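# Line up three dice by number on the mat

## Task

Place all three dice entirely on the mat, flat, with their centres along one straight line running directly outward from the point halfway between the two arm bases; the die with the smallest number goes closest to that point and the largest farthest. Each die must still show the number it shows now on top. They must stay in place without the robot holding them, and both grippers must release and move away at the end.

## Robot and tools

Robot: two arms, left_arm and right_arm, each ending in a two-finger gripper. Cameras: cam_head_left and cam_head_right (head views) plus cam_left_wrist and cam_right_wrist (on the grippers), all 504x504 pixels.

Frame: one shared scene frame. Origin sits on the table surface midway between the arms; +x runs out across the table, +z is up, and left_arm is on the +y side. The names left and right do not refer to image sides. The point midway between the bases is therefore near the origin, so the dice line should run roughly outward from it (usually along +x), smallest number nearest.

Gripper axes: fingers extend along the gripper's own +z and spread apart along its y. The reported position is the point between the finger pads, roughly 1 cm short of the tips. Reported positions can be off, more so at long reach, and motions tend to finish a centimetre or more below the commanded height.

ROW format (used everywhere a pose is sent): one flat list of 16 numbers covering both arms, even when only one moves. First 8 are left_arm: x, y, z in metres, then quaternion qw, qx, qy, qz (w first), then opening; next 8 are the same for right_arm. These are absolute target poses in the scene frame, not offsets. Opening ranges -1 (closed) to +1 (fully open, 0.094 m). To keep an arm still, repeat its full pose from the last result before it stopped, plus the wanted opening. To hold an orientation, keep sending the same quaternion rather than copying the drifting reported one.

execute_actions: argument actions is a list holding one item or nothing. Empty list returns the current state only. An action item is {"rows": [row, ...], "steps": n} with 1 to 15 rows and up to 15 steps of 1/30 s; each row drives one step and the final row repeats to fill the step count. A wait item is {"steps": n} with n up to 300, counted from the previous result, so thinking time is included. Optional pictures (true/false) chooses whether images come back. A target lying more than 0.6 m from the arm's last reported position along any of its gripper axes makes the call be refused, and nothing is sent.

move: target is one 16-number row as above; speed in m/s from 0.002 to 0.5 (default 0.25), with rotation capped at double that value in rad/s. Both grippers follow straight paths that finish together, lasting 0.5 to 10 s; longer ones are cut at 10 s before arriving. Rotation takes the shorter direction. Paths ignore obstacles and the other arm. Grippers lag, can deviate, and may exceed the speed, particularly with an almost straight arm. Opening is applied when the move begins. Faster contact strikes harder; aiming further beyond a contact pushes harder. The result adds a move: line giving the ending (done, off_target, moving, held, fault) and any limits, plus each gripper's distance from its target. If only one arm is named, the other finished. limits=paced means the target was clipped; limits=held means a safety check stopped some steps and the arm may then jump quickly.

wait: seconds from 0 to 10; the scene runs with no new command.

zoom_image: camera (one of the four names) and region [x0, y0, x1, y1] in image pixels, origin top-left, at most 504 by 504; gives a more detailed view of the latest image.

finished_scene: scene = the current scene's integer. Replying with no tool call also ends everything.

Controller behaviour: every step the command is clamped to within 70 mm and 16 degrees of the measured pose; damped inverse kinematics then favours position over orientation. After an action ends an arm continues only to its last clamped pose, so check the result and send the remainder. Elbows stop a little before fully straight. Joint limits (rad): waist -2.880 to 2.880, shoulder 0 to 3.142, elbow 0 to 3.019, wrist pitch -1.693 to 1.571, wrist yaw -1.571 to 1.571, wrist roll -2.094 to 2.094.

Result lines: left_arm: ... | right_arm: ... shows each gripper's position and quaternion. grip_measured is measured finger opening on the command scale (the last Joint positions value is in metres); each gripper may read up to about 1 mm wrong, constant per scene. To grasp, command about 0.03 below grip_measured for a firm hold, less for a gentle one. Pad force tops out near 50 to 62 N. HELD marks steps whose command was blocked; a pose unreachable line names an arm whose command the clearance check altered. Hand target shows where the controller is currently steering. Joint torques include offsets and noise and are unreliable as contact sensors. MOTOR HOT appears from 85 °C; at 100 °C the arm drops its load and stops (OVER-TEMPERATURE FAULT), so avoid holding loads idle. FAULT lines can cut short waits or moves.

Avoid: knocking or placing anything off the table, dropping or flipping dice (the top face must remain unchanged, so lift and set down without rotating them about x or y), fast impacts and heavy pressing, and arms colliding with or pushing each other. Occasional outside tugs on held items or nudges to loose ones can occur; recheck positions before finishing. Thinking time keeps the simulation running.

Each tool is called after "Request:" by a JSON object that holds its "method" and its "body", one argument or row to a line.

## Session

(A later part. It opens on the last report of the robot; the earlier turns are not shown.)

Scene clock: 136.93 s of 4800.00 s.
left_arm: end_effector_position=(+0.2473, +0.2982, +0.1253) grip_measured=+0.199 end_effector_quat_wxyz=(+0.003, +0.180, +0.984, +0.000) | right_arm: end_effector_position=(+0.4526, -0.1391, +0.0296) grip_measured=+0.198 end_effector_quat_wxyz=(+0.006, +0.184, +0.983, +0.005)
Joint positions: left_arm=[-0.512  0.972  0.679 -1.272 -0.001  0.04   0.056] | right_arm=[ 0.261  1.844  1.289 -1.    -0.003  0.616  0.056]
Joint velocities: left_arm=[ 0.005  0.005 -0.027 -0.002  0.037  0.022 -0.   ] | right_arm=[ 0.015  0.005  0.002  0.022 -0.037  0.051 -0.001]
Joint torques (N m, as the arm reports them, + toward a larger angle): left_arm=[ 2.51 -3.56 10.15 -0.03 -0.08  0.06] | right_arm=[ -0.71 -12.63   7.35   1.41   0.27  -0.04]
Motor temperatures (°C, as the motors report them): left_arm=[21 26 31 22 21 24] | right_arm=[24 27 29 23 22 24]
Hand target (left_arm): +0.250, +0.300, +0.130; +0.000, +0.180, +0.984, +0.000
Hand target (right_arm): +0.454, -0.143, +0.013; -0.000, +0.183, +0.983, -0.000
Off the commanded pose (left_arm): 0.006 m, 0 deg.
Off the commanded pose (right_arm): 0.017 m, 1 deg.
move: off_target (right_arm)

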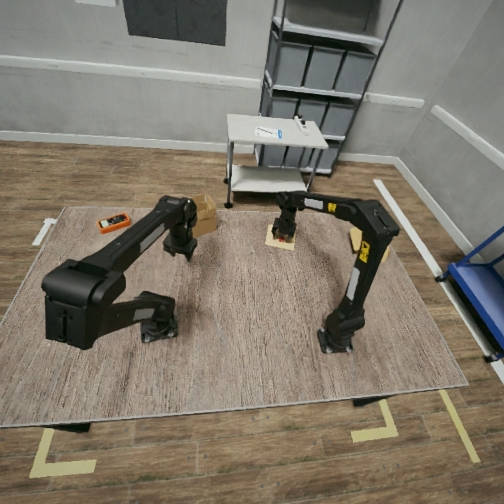

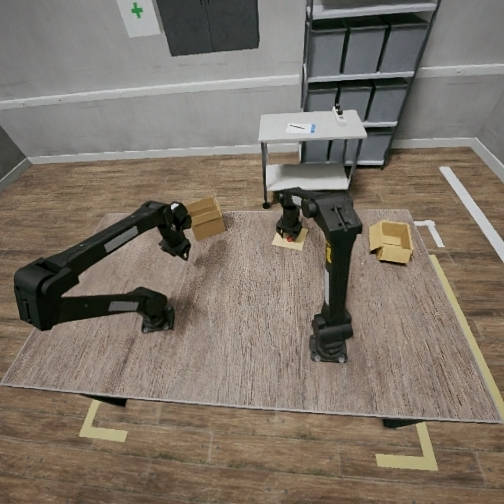

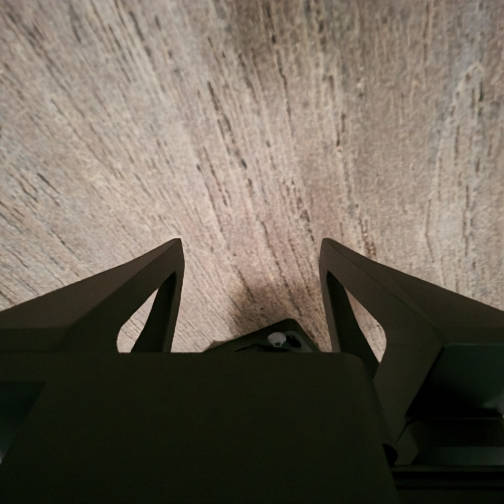

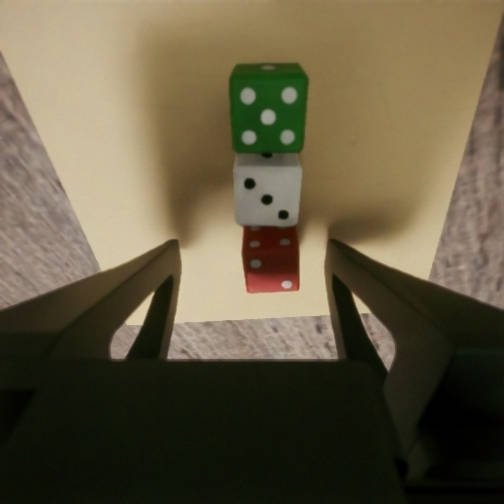

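Request:
{"method": "move", "body": {
  "target": [0.25,0.3,0.13,0,0.18,0.984,0,0.2,0.454,-0.143,0.013,0,0.183,0.983,0,-0.45]
}}

Request:
{"method": "move", "body": {
  "target": [0.25,0.3,0.13,0,0.18,0.984,0,0.2,0.454,-0.143,0.013,0,0.183,0.983,0,0.2]
}}

Request:
{"method": "move", "body": {
  "target": [0.25,0.3,0.13,0,0.18,0.984,0,0.2,0.46,-0.143,0.14,0,0.183,0.983,0,0.2]
}}

Scene clock: 144.93 s of 4800.00 s.
left_arm: end_effector_position=(+0.2473, +0.2982, +0.1253) grip_measured=+0.199 end_effector_quat_wxyz=(+0.003, +0.180, +0.984, +0.000) | right_arm: end_effector_position=(+0.4526, -0.1391, +0.0296) grip_measured=-0.448 end_effector_quat_wxyz=(+0.006, +0.184, +0.983, +0.005)
Joint positions: left_arm=[-0.512  0.972  0.679 -1.272 -0.001  0.04   0.056] | right_arm=[ 0.261  1.844  1.289 -1.    -0.003  0.615  0.026]
Joint velocities: left_arm=[ 0.005  0.015  0.002 -0.002 -0.022 -0.007  0.   ] | right_arm=[-0.005  0.024  0.002 -0.002 -0.022 -0.066  0.001]
Joint torques (N m, as the arm reports them, + toward a larger angle): left_arm=[ 1.   -3.02 10.18 -0.08 -0.11  0.11] | right_arm=[ -0.55 -12.72   7.14   1.42   0.3   -0.04]
Motor temperatures (°C, as the motors report them): left_arm=[21 25 31 22 21 24] | right_arm=[24 27 29 23 22 24]
Hand target (left_arm): +0.250, +0.300, +0.130; +0.000, +0.180, +0.984, +0.000
Hand target (right_arm): +0.454, -0.143, +0.013; -0.000, +0.183, +0.983, -0.000
Off the commanded pose (left_arm): 0.006 m, 0 deg.
Off the commanded pose (right_arm): 0.017 m, 1 deg.
After step 90, 4.30 s passed at rest.
move: off_target (right_arm)

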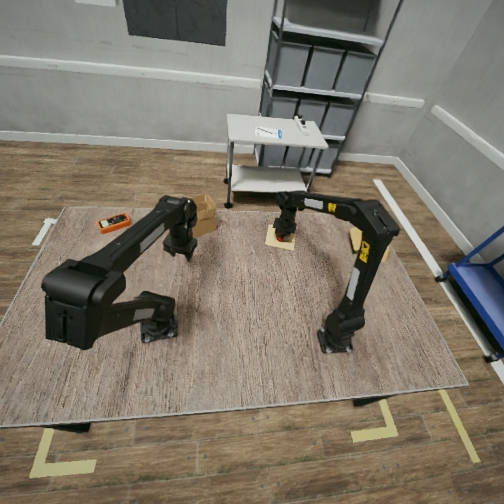

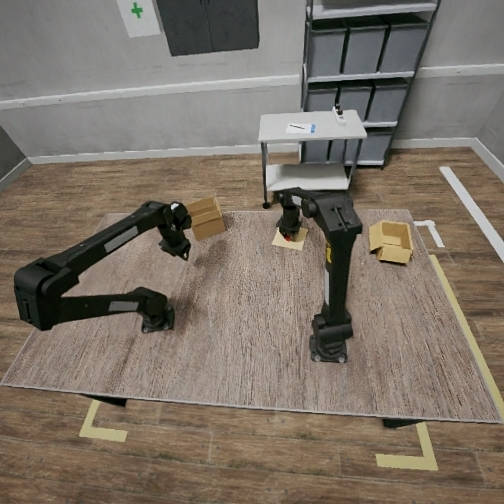

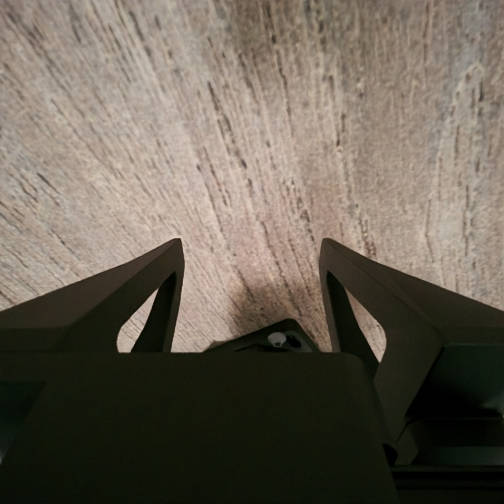

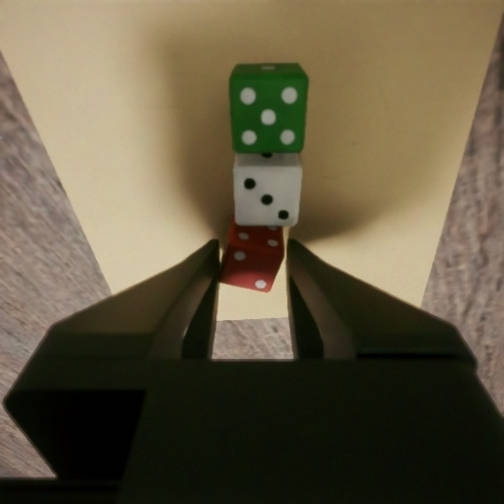

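Scene clock: 145.63 s of 4800.00 s.
left_arm: end_effector_position=(+0.2473, +0.2982, +0.1253) grip_measured=+0.199 end_effector_quat_wxyz=(+0.003, +0.180, +0.984, +0.000) | right_arm: end_effector_position=(+0.4526, -0.1391, +0.0296) grip_measured=+0.198 end_effector_quat_wxyz=(+0.006, +0.184, +0.983, +0.005)
Joint positions: left_arm=[-0.512  0.972  0.679 -1.272 -0.001  0.04   0.056] | right_arm=[ 0.261  1.844  1.289 -1.    -0.003  0.615  0.056]
Joint velocities: left_arm=[ 0.005 -0.015 -0.002  0.002 -0.037 -0.037  0.   ] | right_arm=[ 0.005 -0.015  0.007  0.002  0.022 -0.007 -0.   ]
Joint torques (N m, as the arm reports them, + toward a larger angle): left_arm=[ 1.48 -4.14  9.99  0.01 -0.12  0.09] | right_arm=[ -0.31 -13.2    7.18   1.36   0.27  -0.07]
Motor temperatures (°C, as the motors report them): left_arm=[21 25 31 22 21 24] | right_arm=[24 27 29 23 22 24]
Hand target (left_arm): +0.250, +0.300, +0.130; +0.000, +0.180, +0.984, +0.000
Hand target (right_arm): +0.454, -0.143, +0.013; -0.000, +0.183, +0.983, -0.000
Off the commanded pose (left_arm): 0.006 m, 0 deg.
Off the commanded pose (right_arm): 0.017 m, 1 deg.
move: off_target (right_arm)

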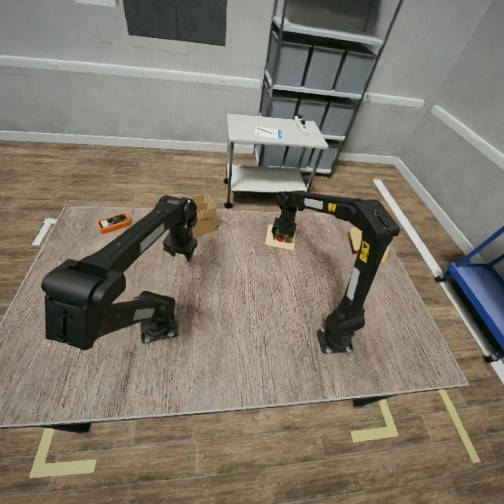

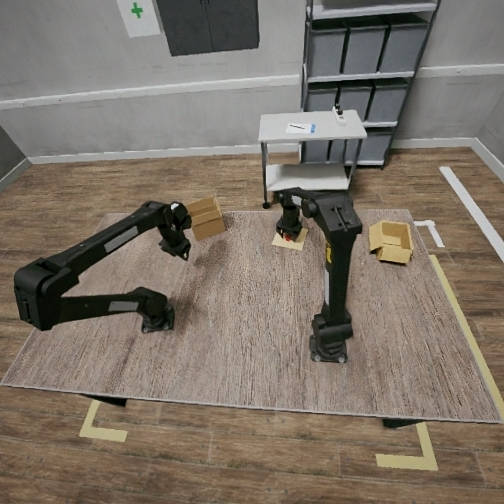

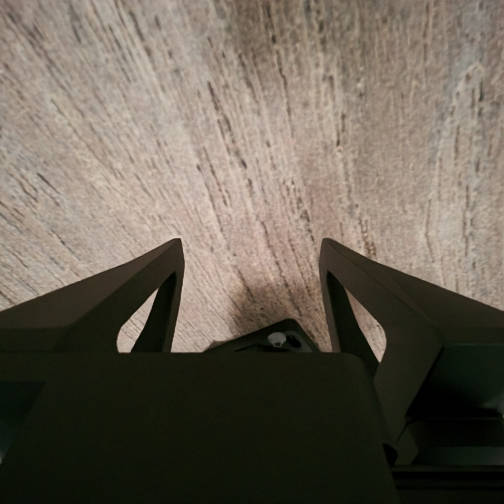

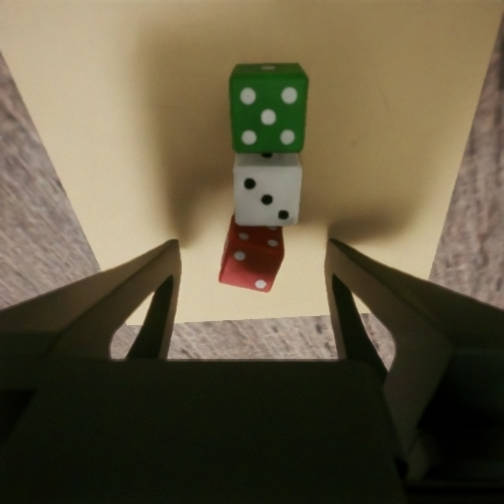

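Scene clock: 146.57 s of 4800.00 s.
left_arm: end_effector_position=(+0.2473, +0.2982, +0.1253) grip_measured=+0.199 end_effector_quat_wxyz=(+0.003, +0.180, +0.984, +0.000) | right_arm: end_effector_position=(+0.4507, -0.1397, +0.1314) grip_measured=+0.198 end_effector_quat_wxyz=(-0.005, +0.183, +0.983, -0.001)
Joint positions: left_arm=[-0.512  0.972  0.679 -1.272 -0.001  0.04   0.056] | right_arm=[ 0.261  1.743  1.438 -1.275 -0.003  0.613  0.056]
Joint velocities: left_arm=[-0.015 -0.015 -0.017 -0.002 -0.007  0.066  0.   ] | right_arm=[-0.005 -0.015 -0.012  0.007  0.051  0.051  0.   ]
Joint torques (N m, as the arm reports them, + toward a larger angle): left_arm=[ 2.24 -3.35 10.05  0.17 -0.12  0.1 ] | right_arm=[ -0.77 -15.29  10.06  -0.25   0.3   -0.08]
Motor temperatures (°C, as the motors report them): left_arm=[21 25 31 22 21 24] | right_arm=[24 27 29 23 22 24]
Hand target (left_arm): +0.250, +0.300, +0.130; +0.000, +0.180, +0.984, +0.000
Hand target (right_arm): +0.458, -0.143, +0.140; +0.000, +0.183, +0.983, -0.000
Off the commanded pose (left_arm): 0.006 m, 0 deg.
Off the commanded pose (right_arm): 0.013 m, 1 deg.
move: off_target (right_arm); limits=paced

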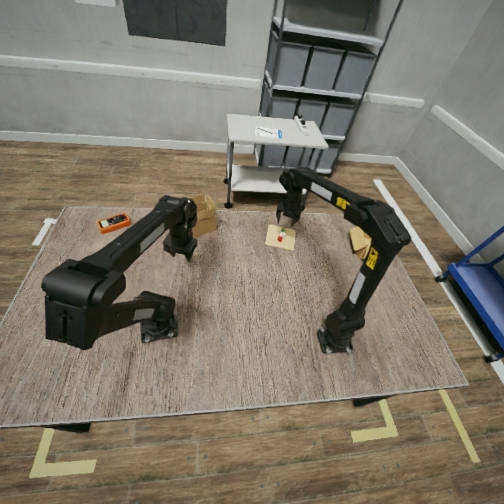

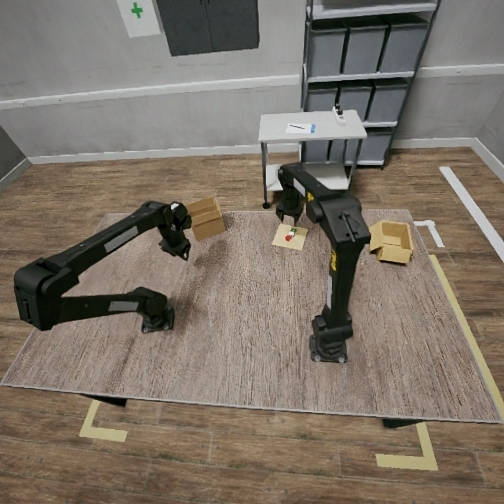

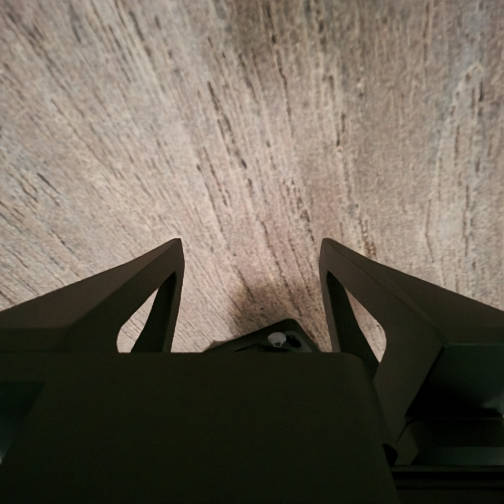

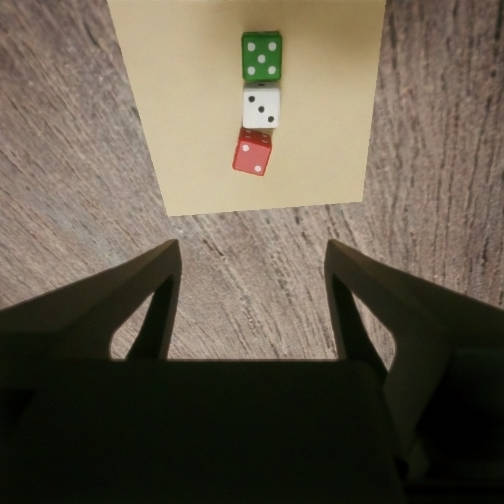

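Overshot. Recentre gripper 4 mm right and fully close slowly.

Request:
{"method": "move", "body": {
  "target": [0.25,0.3,0.13,0,0.18,0.984,0,0.2,0.453,-0.147,0.04,0,0.183,0.983,0,-0.1],
  "speed": 0.12
}}

Request:
{"method": "move", "body": {
  "target": [0.25,0.3,0.13,0,0.18,0.984,0,0.2,0.453,-0.147,0.011,0,0.183,0.983,0,-0.1],
  "speed": 0.05
}}

Request:
{"method": "move", "body": {
  "target": [0.25,0.3,0.13,0,0.18,0.984,0,0.2,0.453,-0.147,0.011,0,0.183,0.983,0,-0.64]
}}

Scene clock: 156.10 s of 4800.00 s.
left_arm: end_effector_position=(+0.2473, +0.2982, +0.1253) grip_measured=+0.199 end_effector_quat_wxyz=(+0.003, +0.180, +0.984, +0.000) | right_arm: end_effector_position=(+0.4493, -0.1426, +0.0517) grip_measured=-0.098 end_effector_quat_wxyz=(+0.002, +0.183, +0.983, +0.002)
Joint positions: left_arm=[-0.512  0.972  0.679 -1.272 -0.001  0.04   0.056] | right_arm=[ 0.256  1.811  1.307 -1.061 -0.003  0.609  0.042]
Joint velocities: left_arm=[-0.005  0.005  0.017  0.012 -0.007 -0.066 -0.001] | right_arm=[-0.005 -0.024  0.012 -0.027 -0.007  0.022 -0.   ]
Joint torques (N m, as the arm reports them, + toward a larger angle): left_arm=[ 1.25 -3.49 10.33 -0.19 -0.12  0.09] | right_arm=[ -1.26 -13.8    7.66   1.4    0.27  -0.02]
Motor temperatures (°C, as the motors report them): left_arm=[21 25 31 22 21 24] | right_arm=[24 27 29 23 22 24]
Hand target (left_arm): +0.250, +0.300, +0.130; +0.000, +0.180, +0.984, +0.000
Hand target (right_arm): +0.454, -0.147, +0.040; -0.000, +0.183, +0.983, -0.000
Off the commanded pose (left_arm): 0.006 m, 0 deg.
Off the commanded pose (right_arm): 0.013 m, 0 deg.
After step 90, 5.33 s passed at rest.
move: off_target (right_arm)

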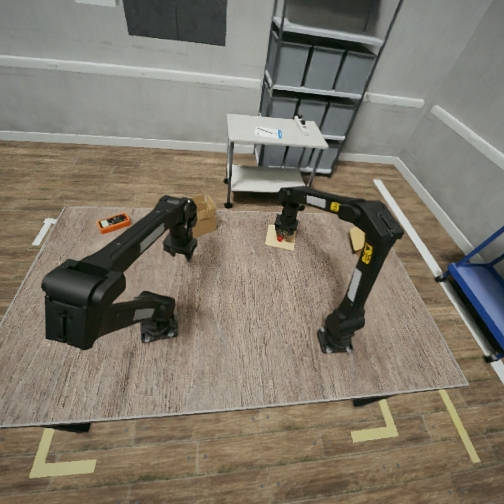

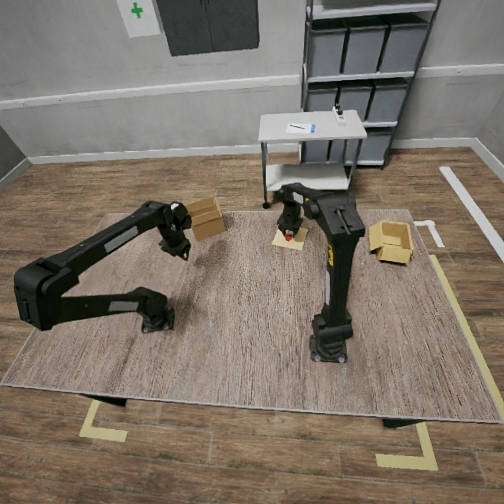

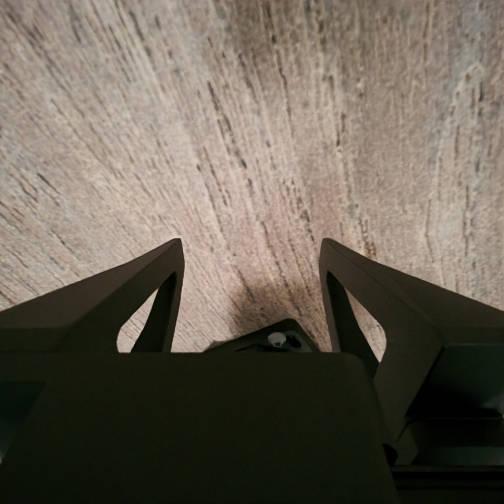

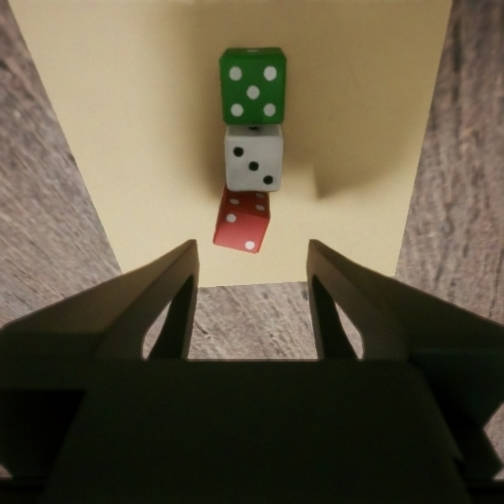

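Scene clock: 157.33 s of 4800.00 s.
left_arm: end_effector_position=(+0.2473, +0.2982, +0.1253) grip_measured=+0.199 end_effector_quat_wxyz=(+0.003, +0.180, +0.984, +0.000) | right_arm: end_effector_position=(+0.4513, -0.1421, +0.0273) grip_measured=-0.098 end_effector_quat_wxyz=(+0.006, +0.183, +0.983, +0.004)
Joint positions: left_arm=[-0.512  0.972  0.679 -1.272 -0.001  0.04   0.056] | right_arm=[ 0.256  1.843  1.28  -0.993 -0.003  0.608  0.042]
Joint velocities: left_arm=[-0.005 -0.005  0.012 -0.007 -0.051  0.051 -0.   ] | right_arm=[-0.005 -0.005 -0.017 -0.012 -0.022  0.051 -0.001]
Joint torques (N m, as the arm reports them, + toward a larger angle): left_arm=[ 1.41 -3.51 10.2  -0.13 -0.12  0.08] | right_arm=[ -0.72 -12.53   7.19   1.35   0.27  -0.04]
Motor temperatures (°C, as the motors report them): left_arm=[21 25 31 22 21 24] | right_arm=[24 27 29 23 22 24]
Hand target (left_arm): +0.250, +0.300, +0.130; +0.000, +0.180, +0.984, +0.000
Hand target (right_arm): +0.453, -0.147, +0.011; -0.000, +0.183, +0.983, -0.000
Off the commanded pose (left_arm): 0.006 m, 0 deg.
Off the commanded pose (right_arm): 0.017 m, 1 deg.
move: off_target (right_arm)

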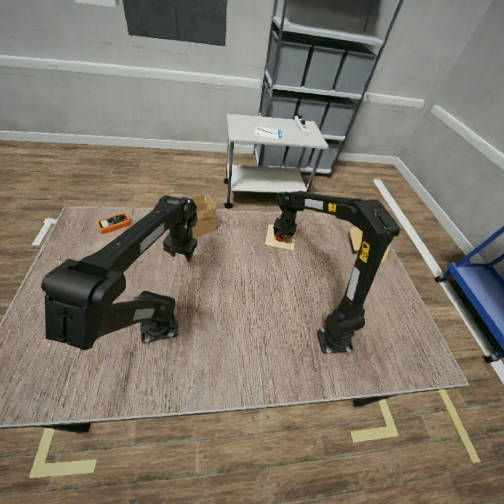

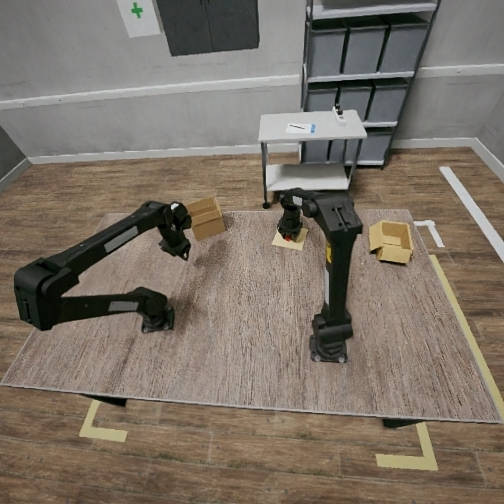

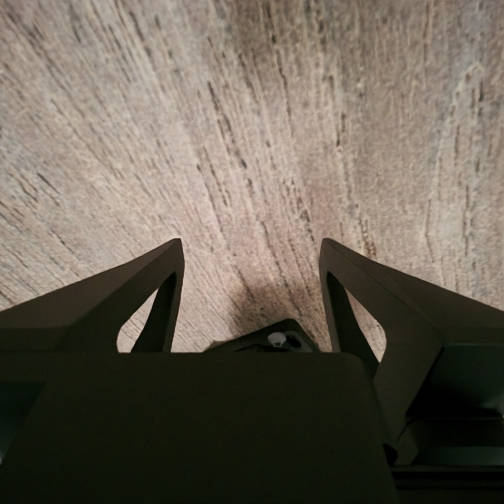

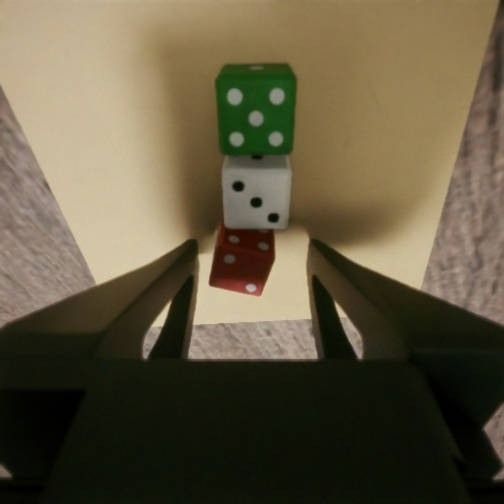

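Scene clock: 158.03 s of 4800.00 s.
left_arm: end_effector_position=(+0.2473, +0.2982, +0.1253) grip_measured=+0.199 end_effector_quat_wxyz=(+0.003, +0.180, +0.984, +0.000) | right_arm: end_effector_position=(+0.4513, -0.1421, +0.0273) grip_measured=-0.604 end_effector_quat_wxyz=(+0.006, +0.183, +0.983, +0.004)
Joint positions: left_arm=[-0.512  0.972  0.679 -1.272 -0.001  0.04   0.056] | right_arm=[ 0.256  1.843  1.28  -0.993 -0.003  0.608  0.019]
Joint velocities: left_arm=[ 0.005 -0.005  0.017 -0.012  0.037 -0.007 -0.001] | right_arm=[ 0.015 -0.015 -0.007 -0.017  0.022  0.037 -0.001]
Joint torques (N m, as the arm reports them, + toward a larger angle): left_arm=[ 1.29 -3.22 10.31  0.02 -0.1   0.11] | right_arm=[ -0.64 -12.47   7.25   1.39   0.28  -0.05]
Motor temperatures (°C, as the motors report them): left_arm=[21 25 31 22 21 24] | right_arm=[24 27 29 23 22 24]
Hand target (left_arm): +0.250, +0.300, +0.130; +0.000, +0.180, +0.984, +0.000
Hand target (right_arm): +0.453, -0.147, +0.011; -0.000, +0.183, +0.983, -0.000
Off the commanded pose (left_arm): 0.006 m, 0 deg.
Off the commanded pose (right_arm): 0.017 m, 1 deg.
move: off_target (right_arm)

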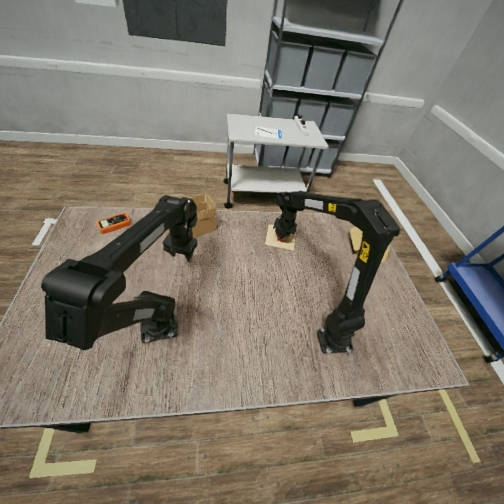

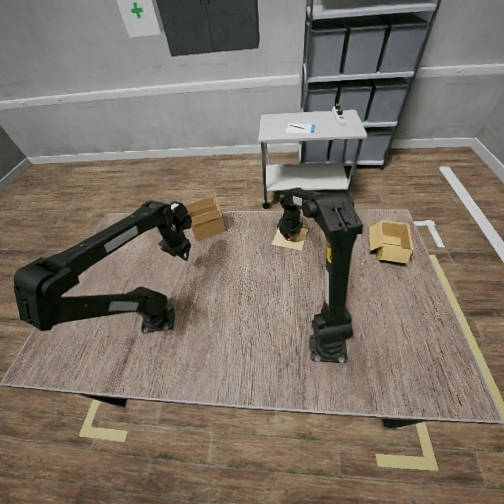

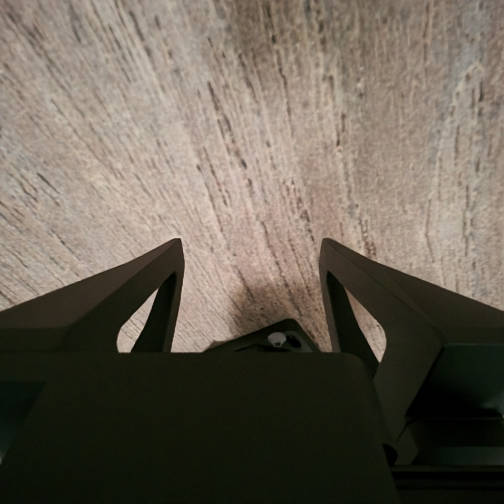

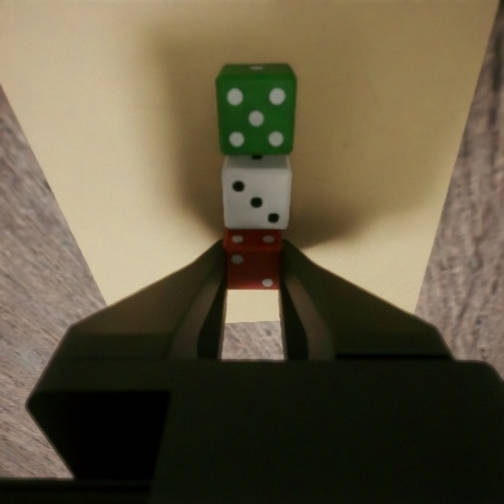

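Request:
{"method": "move", "body": {
  "target": [0.25,0.3,0.13,0,0.18,0.984,0,0.2,0.453,-0.147,0.011,0,0.183,0.983,0,-0.1]
}}

Request:
{"method": "move", "body": {
  "target": [0.25,0.3,0.13,0,0.18,0.984,0,0.2,0.455,-0.147,0.2,0,0.183,0.983,0,-0.1]
}}

Scene clock: 164.80 s of 4800.00 s.
left_arm: end_effector_position=(+0.2473, +0.2982, +0.1253) grip_measured=+0.199 end_effector_quat_wxyz=(+0.003, +0.180, +0.984, +0.000) | right_arm: end_effector_position=(+0.4513, -0.1421, +0.0273) grip_measured=-0.102 end_effector_quat_wxyz=(+0.006, +0.183, +0.983, +0.004)
Joint positions: left_arm=[-0.512  0.972  0.679 -1.272 -0.001  0.04   0.056] | right_arm=[ 0.256  1.843  1.28  -0.993 -0.003  0.608  0.042]
Joint velocities: left_arm=[-0.015  0.005 -0.012 -0.012 -0.066  0.007 -0.   ] | right_arm=[ 0.005 -0.005  0.017 -0.002  0.037 -0.037  0.   ]
Joint torques (N m, as the arm reports them, + toward a larger angle): left_arm=[ 1.64 -3.65 10.25  0.01 -0.11  0.05] | right_arm=[ -0.71 -13.36   7.14   1.45   0.27  -0.04]
Motor temperatures (°C, as the motors report them): left_arm=[21 25 31 22 21 24] | right_arm=[24 27 29 23 22 24]
Hand target (left_arm): +0.250, +0.300, +0.130; +0.000, +0.180, +0.984, +0.000
Hand target (right_arm): +0.453, -0.147, +0.011; -0.000, +0.183, +0.983, -0.000
Off the commanded pose (left_arm): 0.006 m, 0 deg.
Off the commanded pose (right_arm): 0.017 m, 1 deg.
After step 90, 3.07 s passed at rest.
move: off_target (right_arm)

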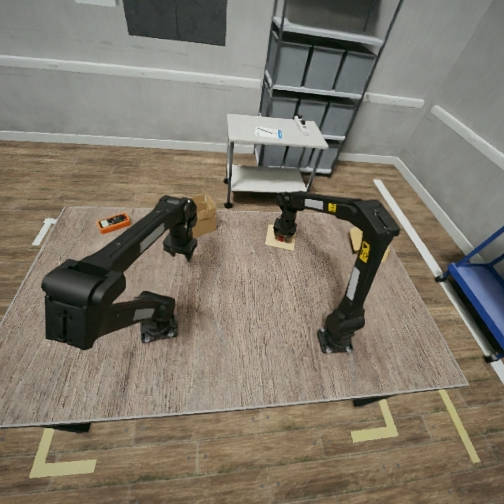

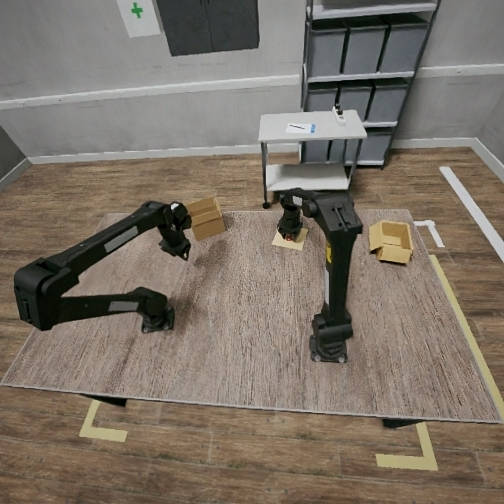

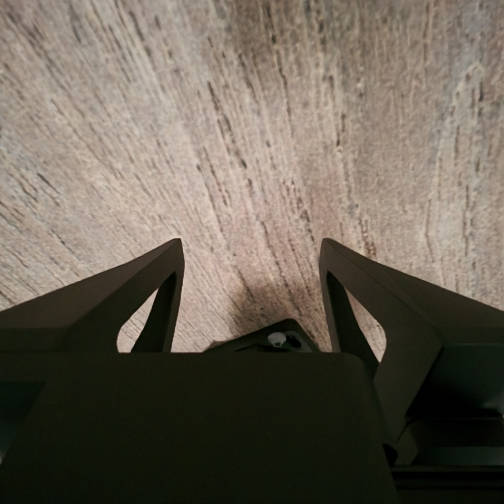

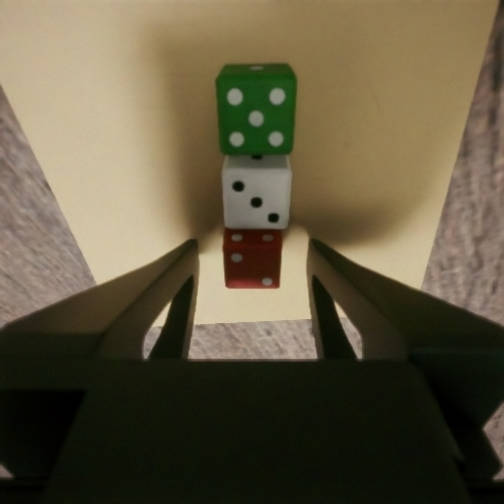

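Scene clock: 165.93 s of 4800.00 s.
left_arm: end_effector_position=(+0.2473, +0.2982, +0.1253) grip_measured=+0.199 end_effector_quat_wxyz=(+0.003, +0.180, +0.984, +0.000) | right_arm: end_effector_position=(+0.4452, -0.1436, +0.1876) grip_measured=-0.102 end_effector_quat_wxyz=(-0.008, +0.182, +0.983, -0.002)
Joint positions: left_arm=[-0.512  0.972  0.679 -1.272 -0.001  0.04   0.056] | right_arm=[ 0.256  1.698  1.529 -1.419 -0.003  0.608  0.042]
Joint velocities: left_arm=[-0.015  0.015 -0.002 -0.007 -0.037 -0.051 -0.001] | right_arm=[ 0.015 -0.005  0.002 -0.012  0.007 -0.066 -0.   ]
Joint torques (N m, as the arm reports them, + toward a larger angle): left_arm=[ 1.23 -4.1  10.11  0.06 -0.1   0.07] | right_arm=[ -0.55 -14.87  10.67  -0.21   0.27  -0.06]
Motor temperatures (°C, as the motors report them): left_arm=[21 25 31 22 21 24] | right_arm=[24 27 29 23 22 24]
Hand target (left_arm): +0.250, +0.300, +0.130; +0.000, +0.180, +0.984, +0.000
Hand target (right_arm): +0.453, -0.148, +0.200; +0.000, +0.183, +0.983, -0.000
Off the commanded pose (left_arm): 0.006 m, 0 deg.
Off the commanded pose (right_arm): 0.016 m, 1 deg.
move: off_target (right_arm); limits=paced

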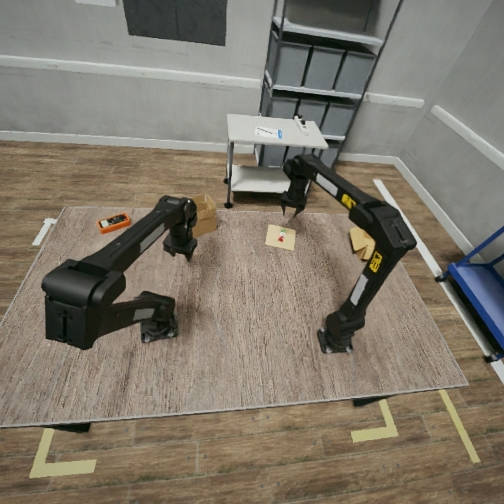

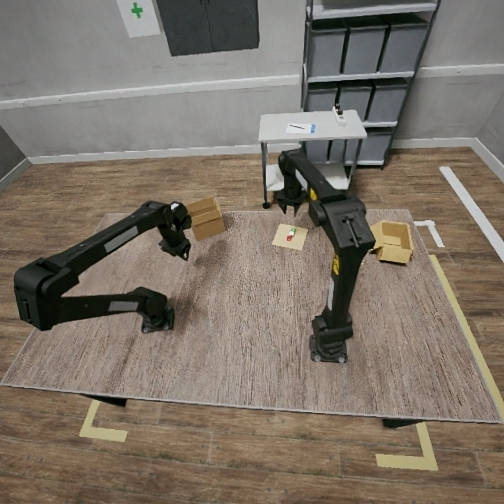

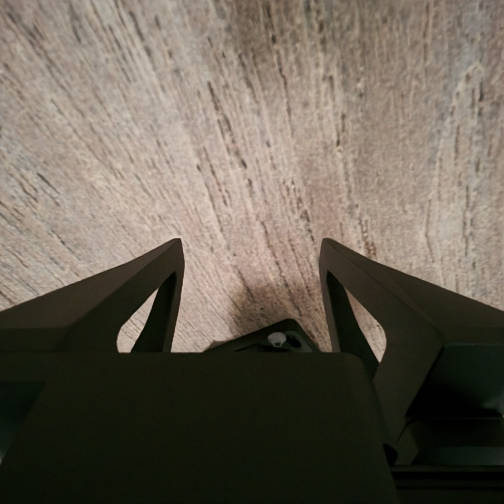

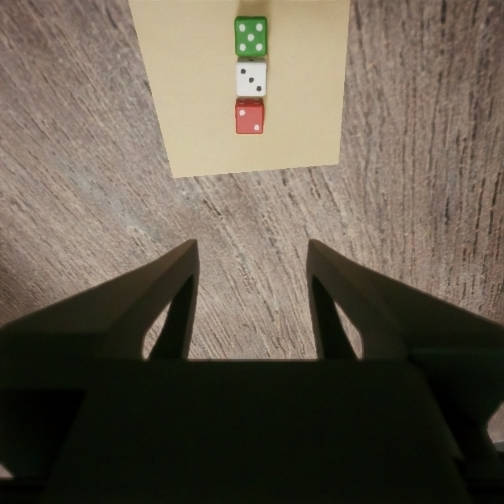

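Request:
{"method": "move", "body": {
  "target": [0.25,0.3,0.13,0,0.18,0.984,0,0.2,0.28,-0.3,0.2,0,0.183,0.983,0,-0.1],
  "speed": 0.35
}}

Request:
{"method": "finished_scene", "body": {
  "scene": 2
}}

Scene clock: 170.17 s of 4800.00 s.
left_arm: end_effector_position=(+0.2473, +0.2982, +0.1253) grip_measured=+0.199 end_effector_quat_wxyz=(+0.003, +0.180, +0.984, +0.000) | right_arm: end_effector_position=(+0.2809, -0.3016, +0.2000) grip_measured=-0.102 end_effector_quat_wxyz=(+0.005, +0.191, +0.982, -0.003)
Joint positions: left_arm=[-0.512  0.972  0.679 -1.272 -0.001  0.04   0.056] | right_arm=[-0.09   1.216  1.049 -1.396  0.006  0.278  0.042]
Joint velocities: left_arm=[ 0.005 -0.015 -0.002  0.007 -0.007  0.037  0.   ] | right_arm=[-0.005 -0.005 -0.002  0.007  0.022  0.007 -0.001]
Joint torques (N m, as the arm reports them, + toward a larger angle): left_arm=[ 1.86 -3.29 10.2   0.17 -0.12  0.13] | right_arm=[ 0.23 -7.06  8.45  0.19 -0.02  0.  ]
Motor temperatures (°C, as the motors report them): left_arm=[21 25 31 22 21 24] | right_arm=[24 27 29 23 22 24]
Hand target (left_arm): +0.250, +0.300, +0.130; +0.000, +0.180, +0.984, +0.000
Hand target (right_arm): +0.279, -0.300, +0.198; -0.002, +0.183, +0.983, -0.002
Off the commanded pose (left_arm): 0.006 m, 0 deg.
Off the commanded pose (right_arm): 0.002 m, 1 deg.
move: done

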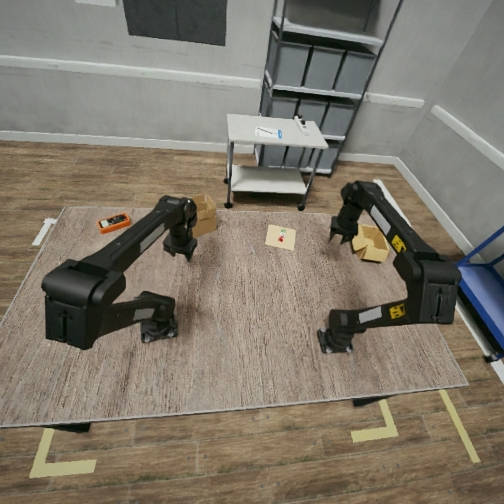

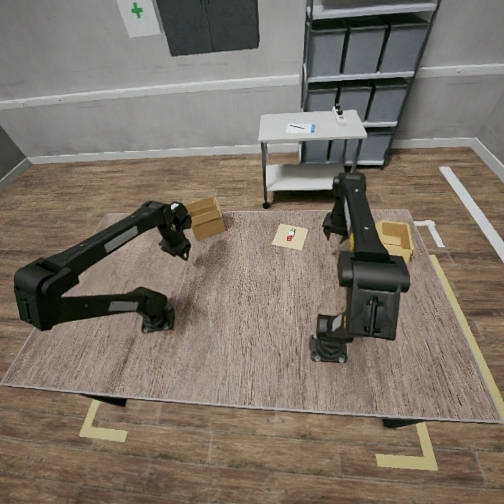

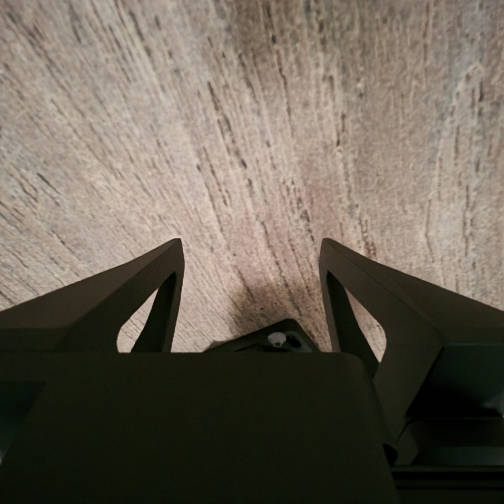

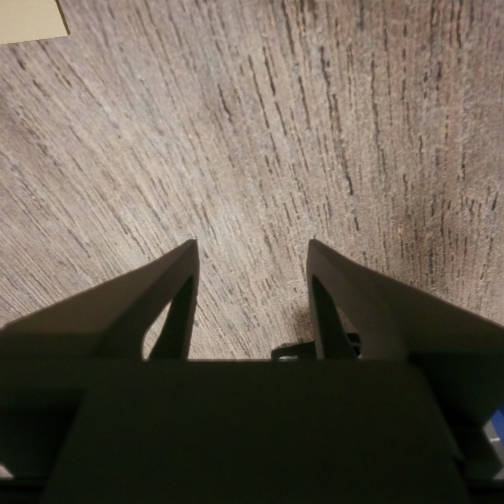

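The scene is finished: the task was done.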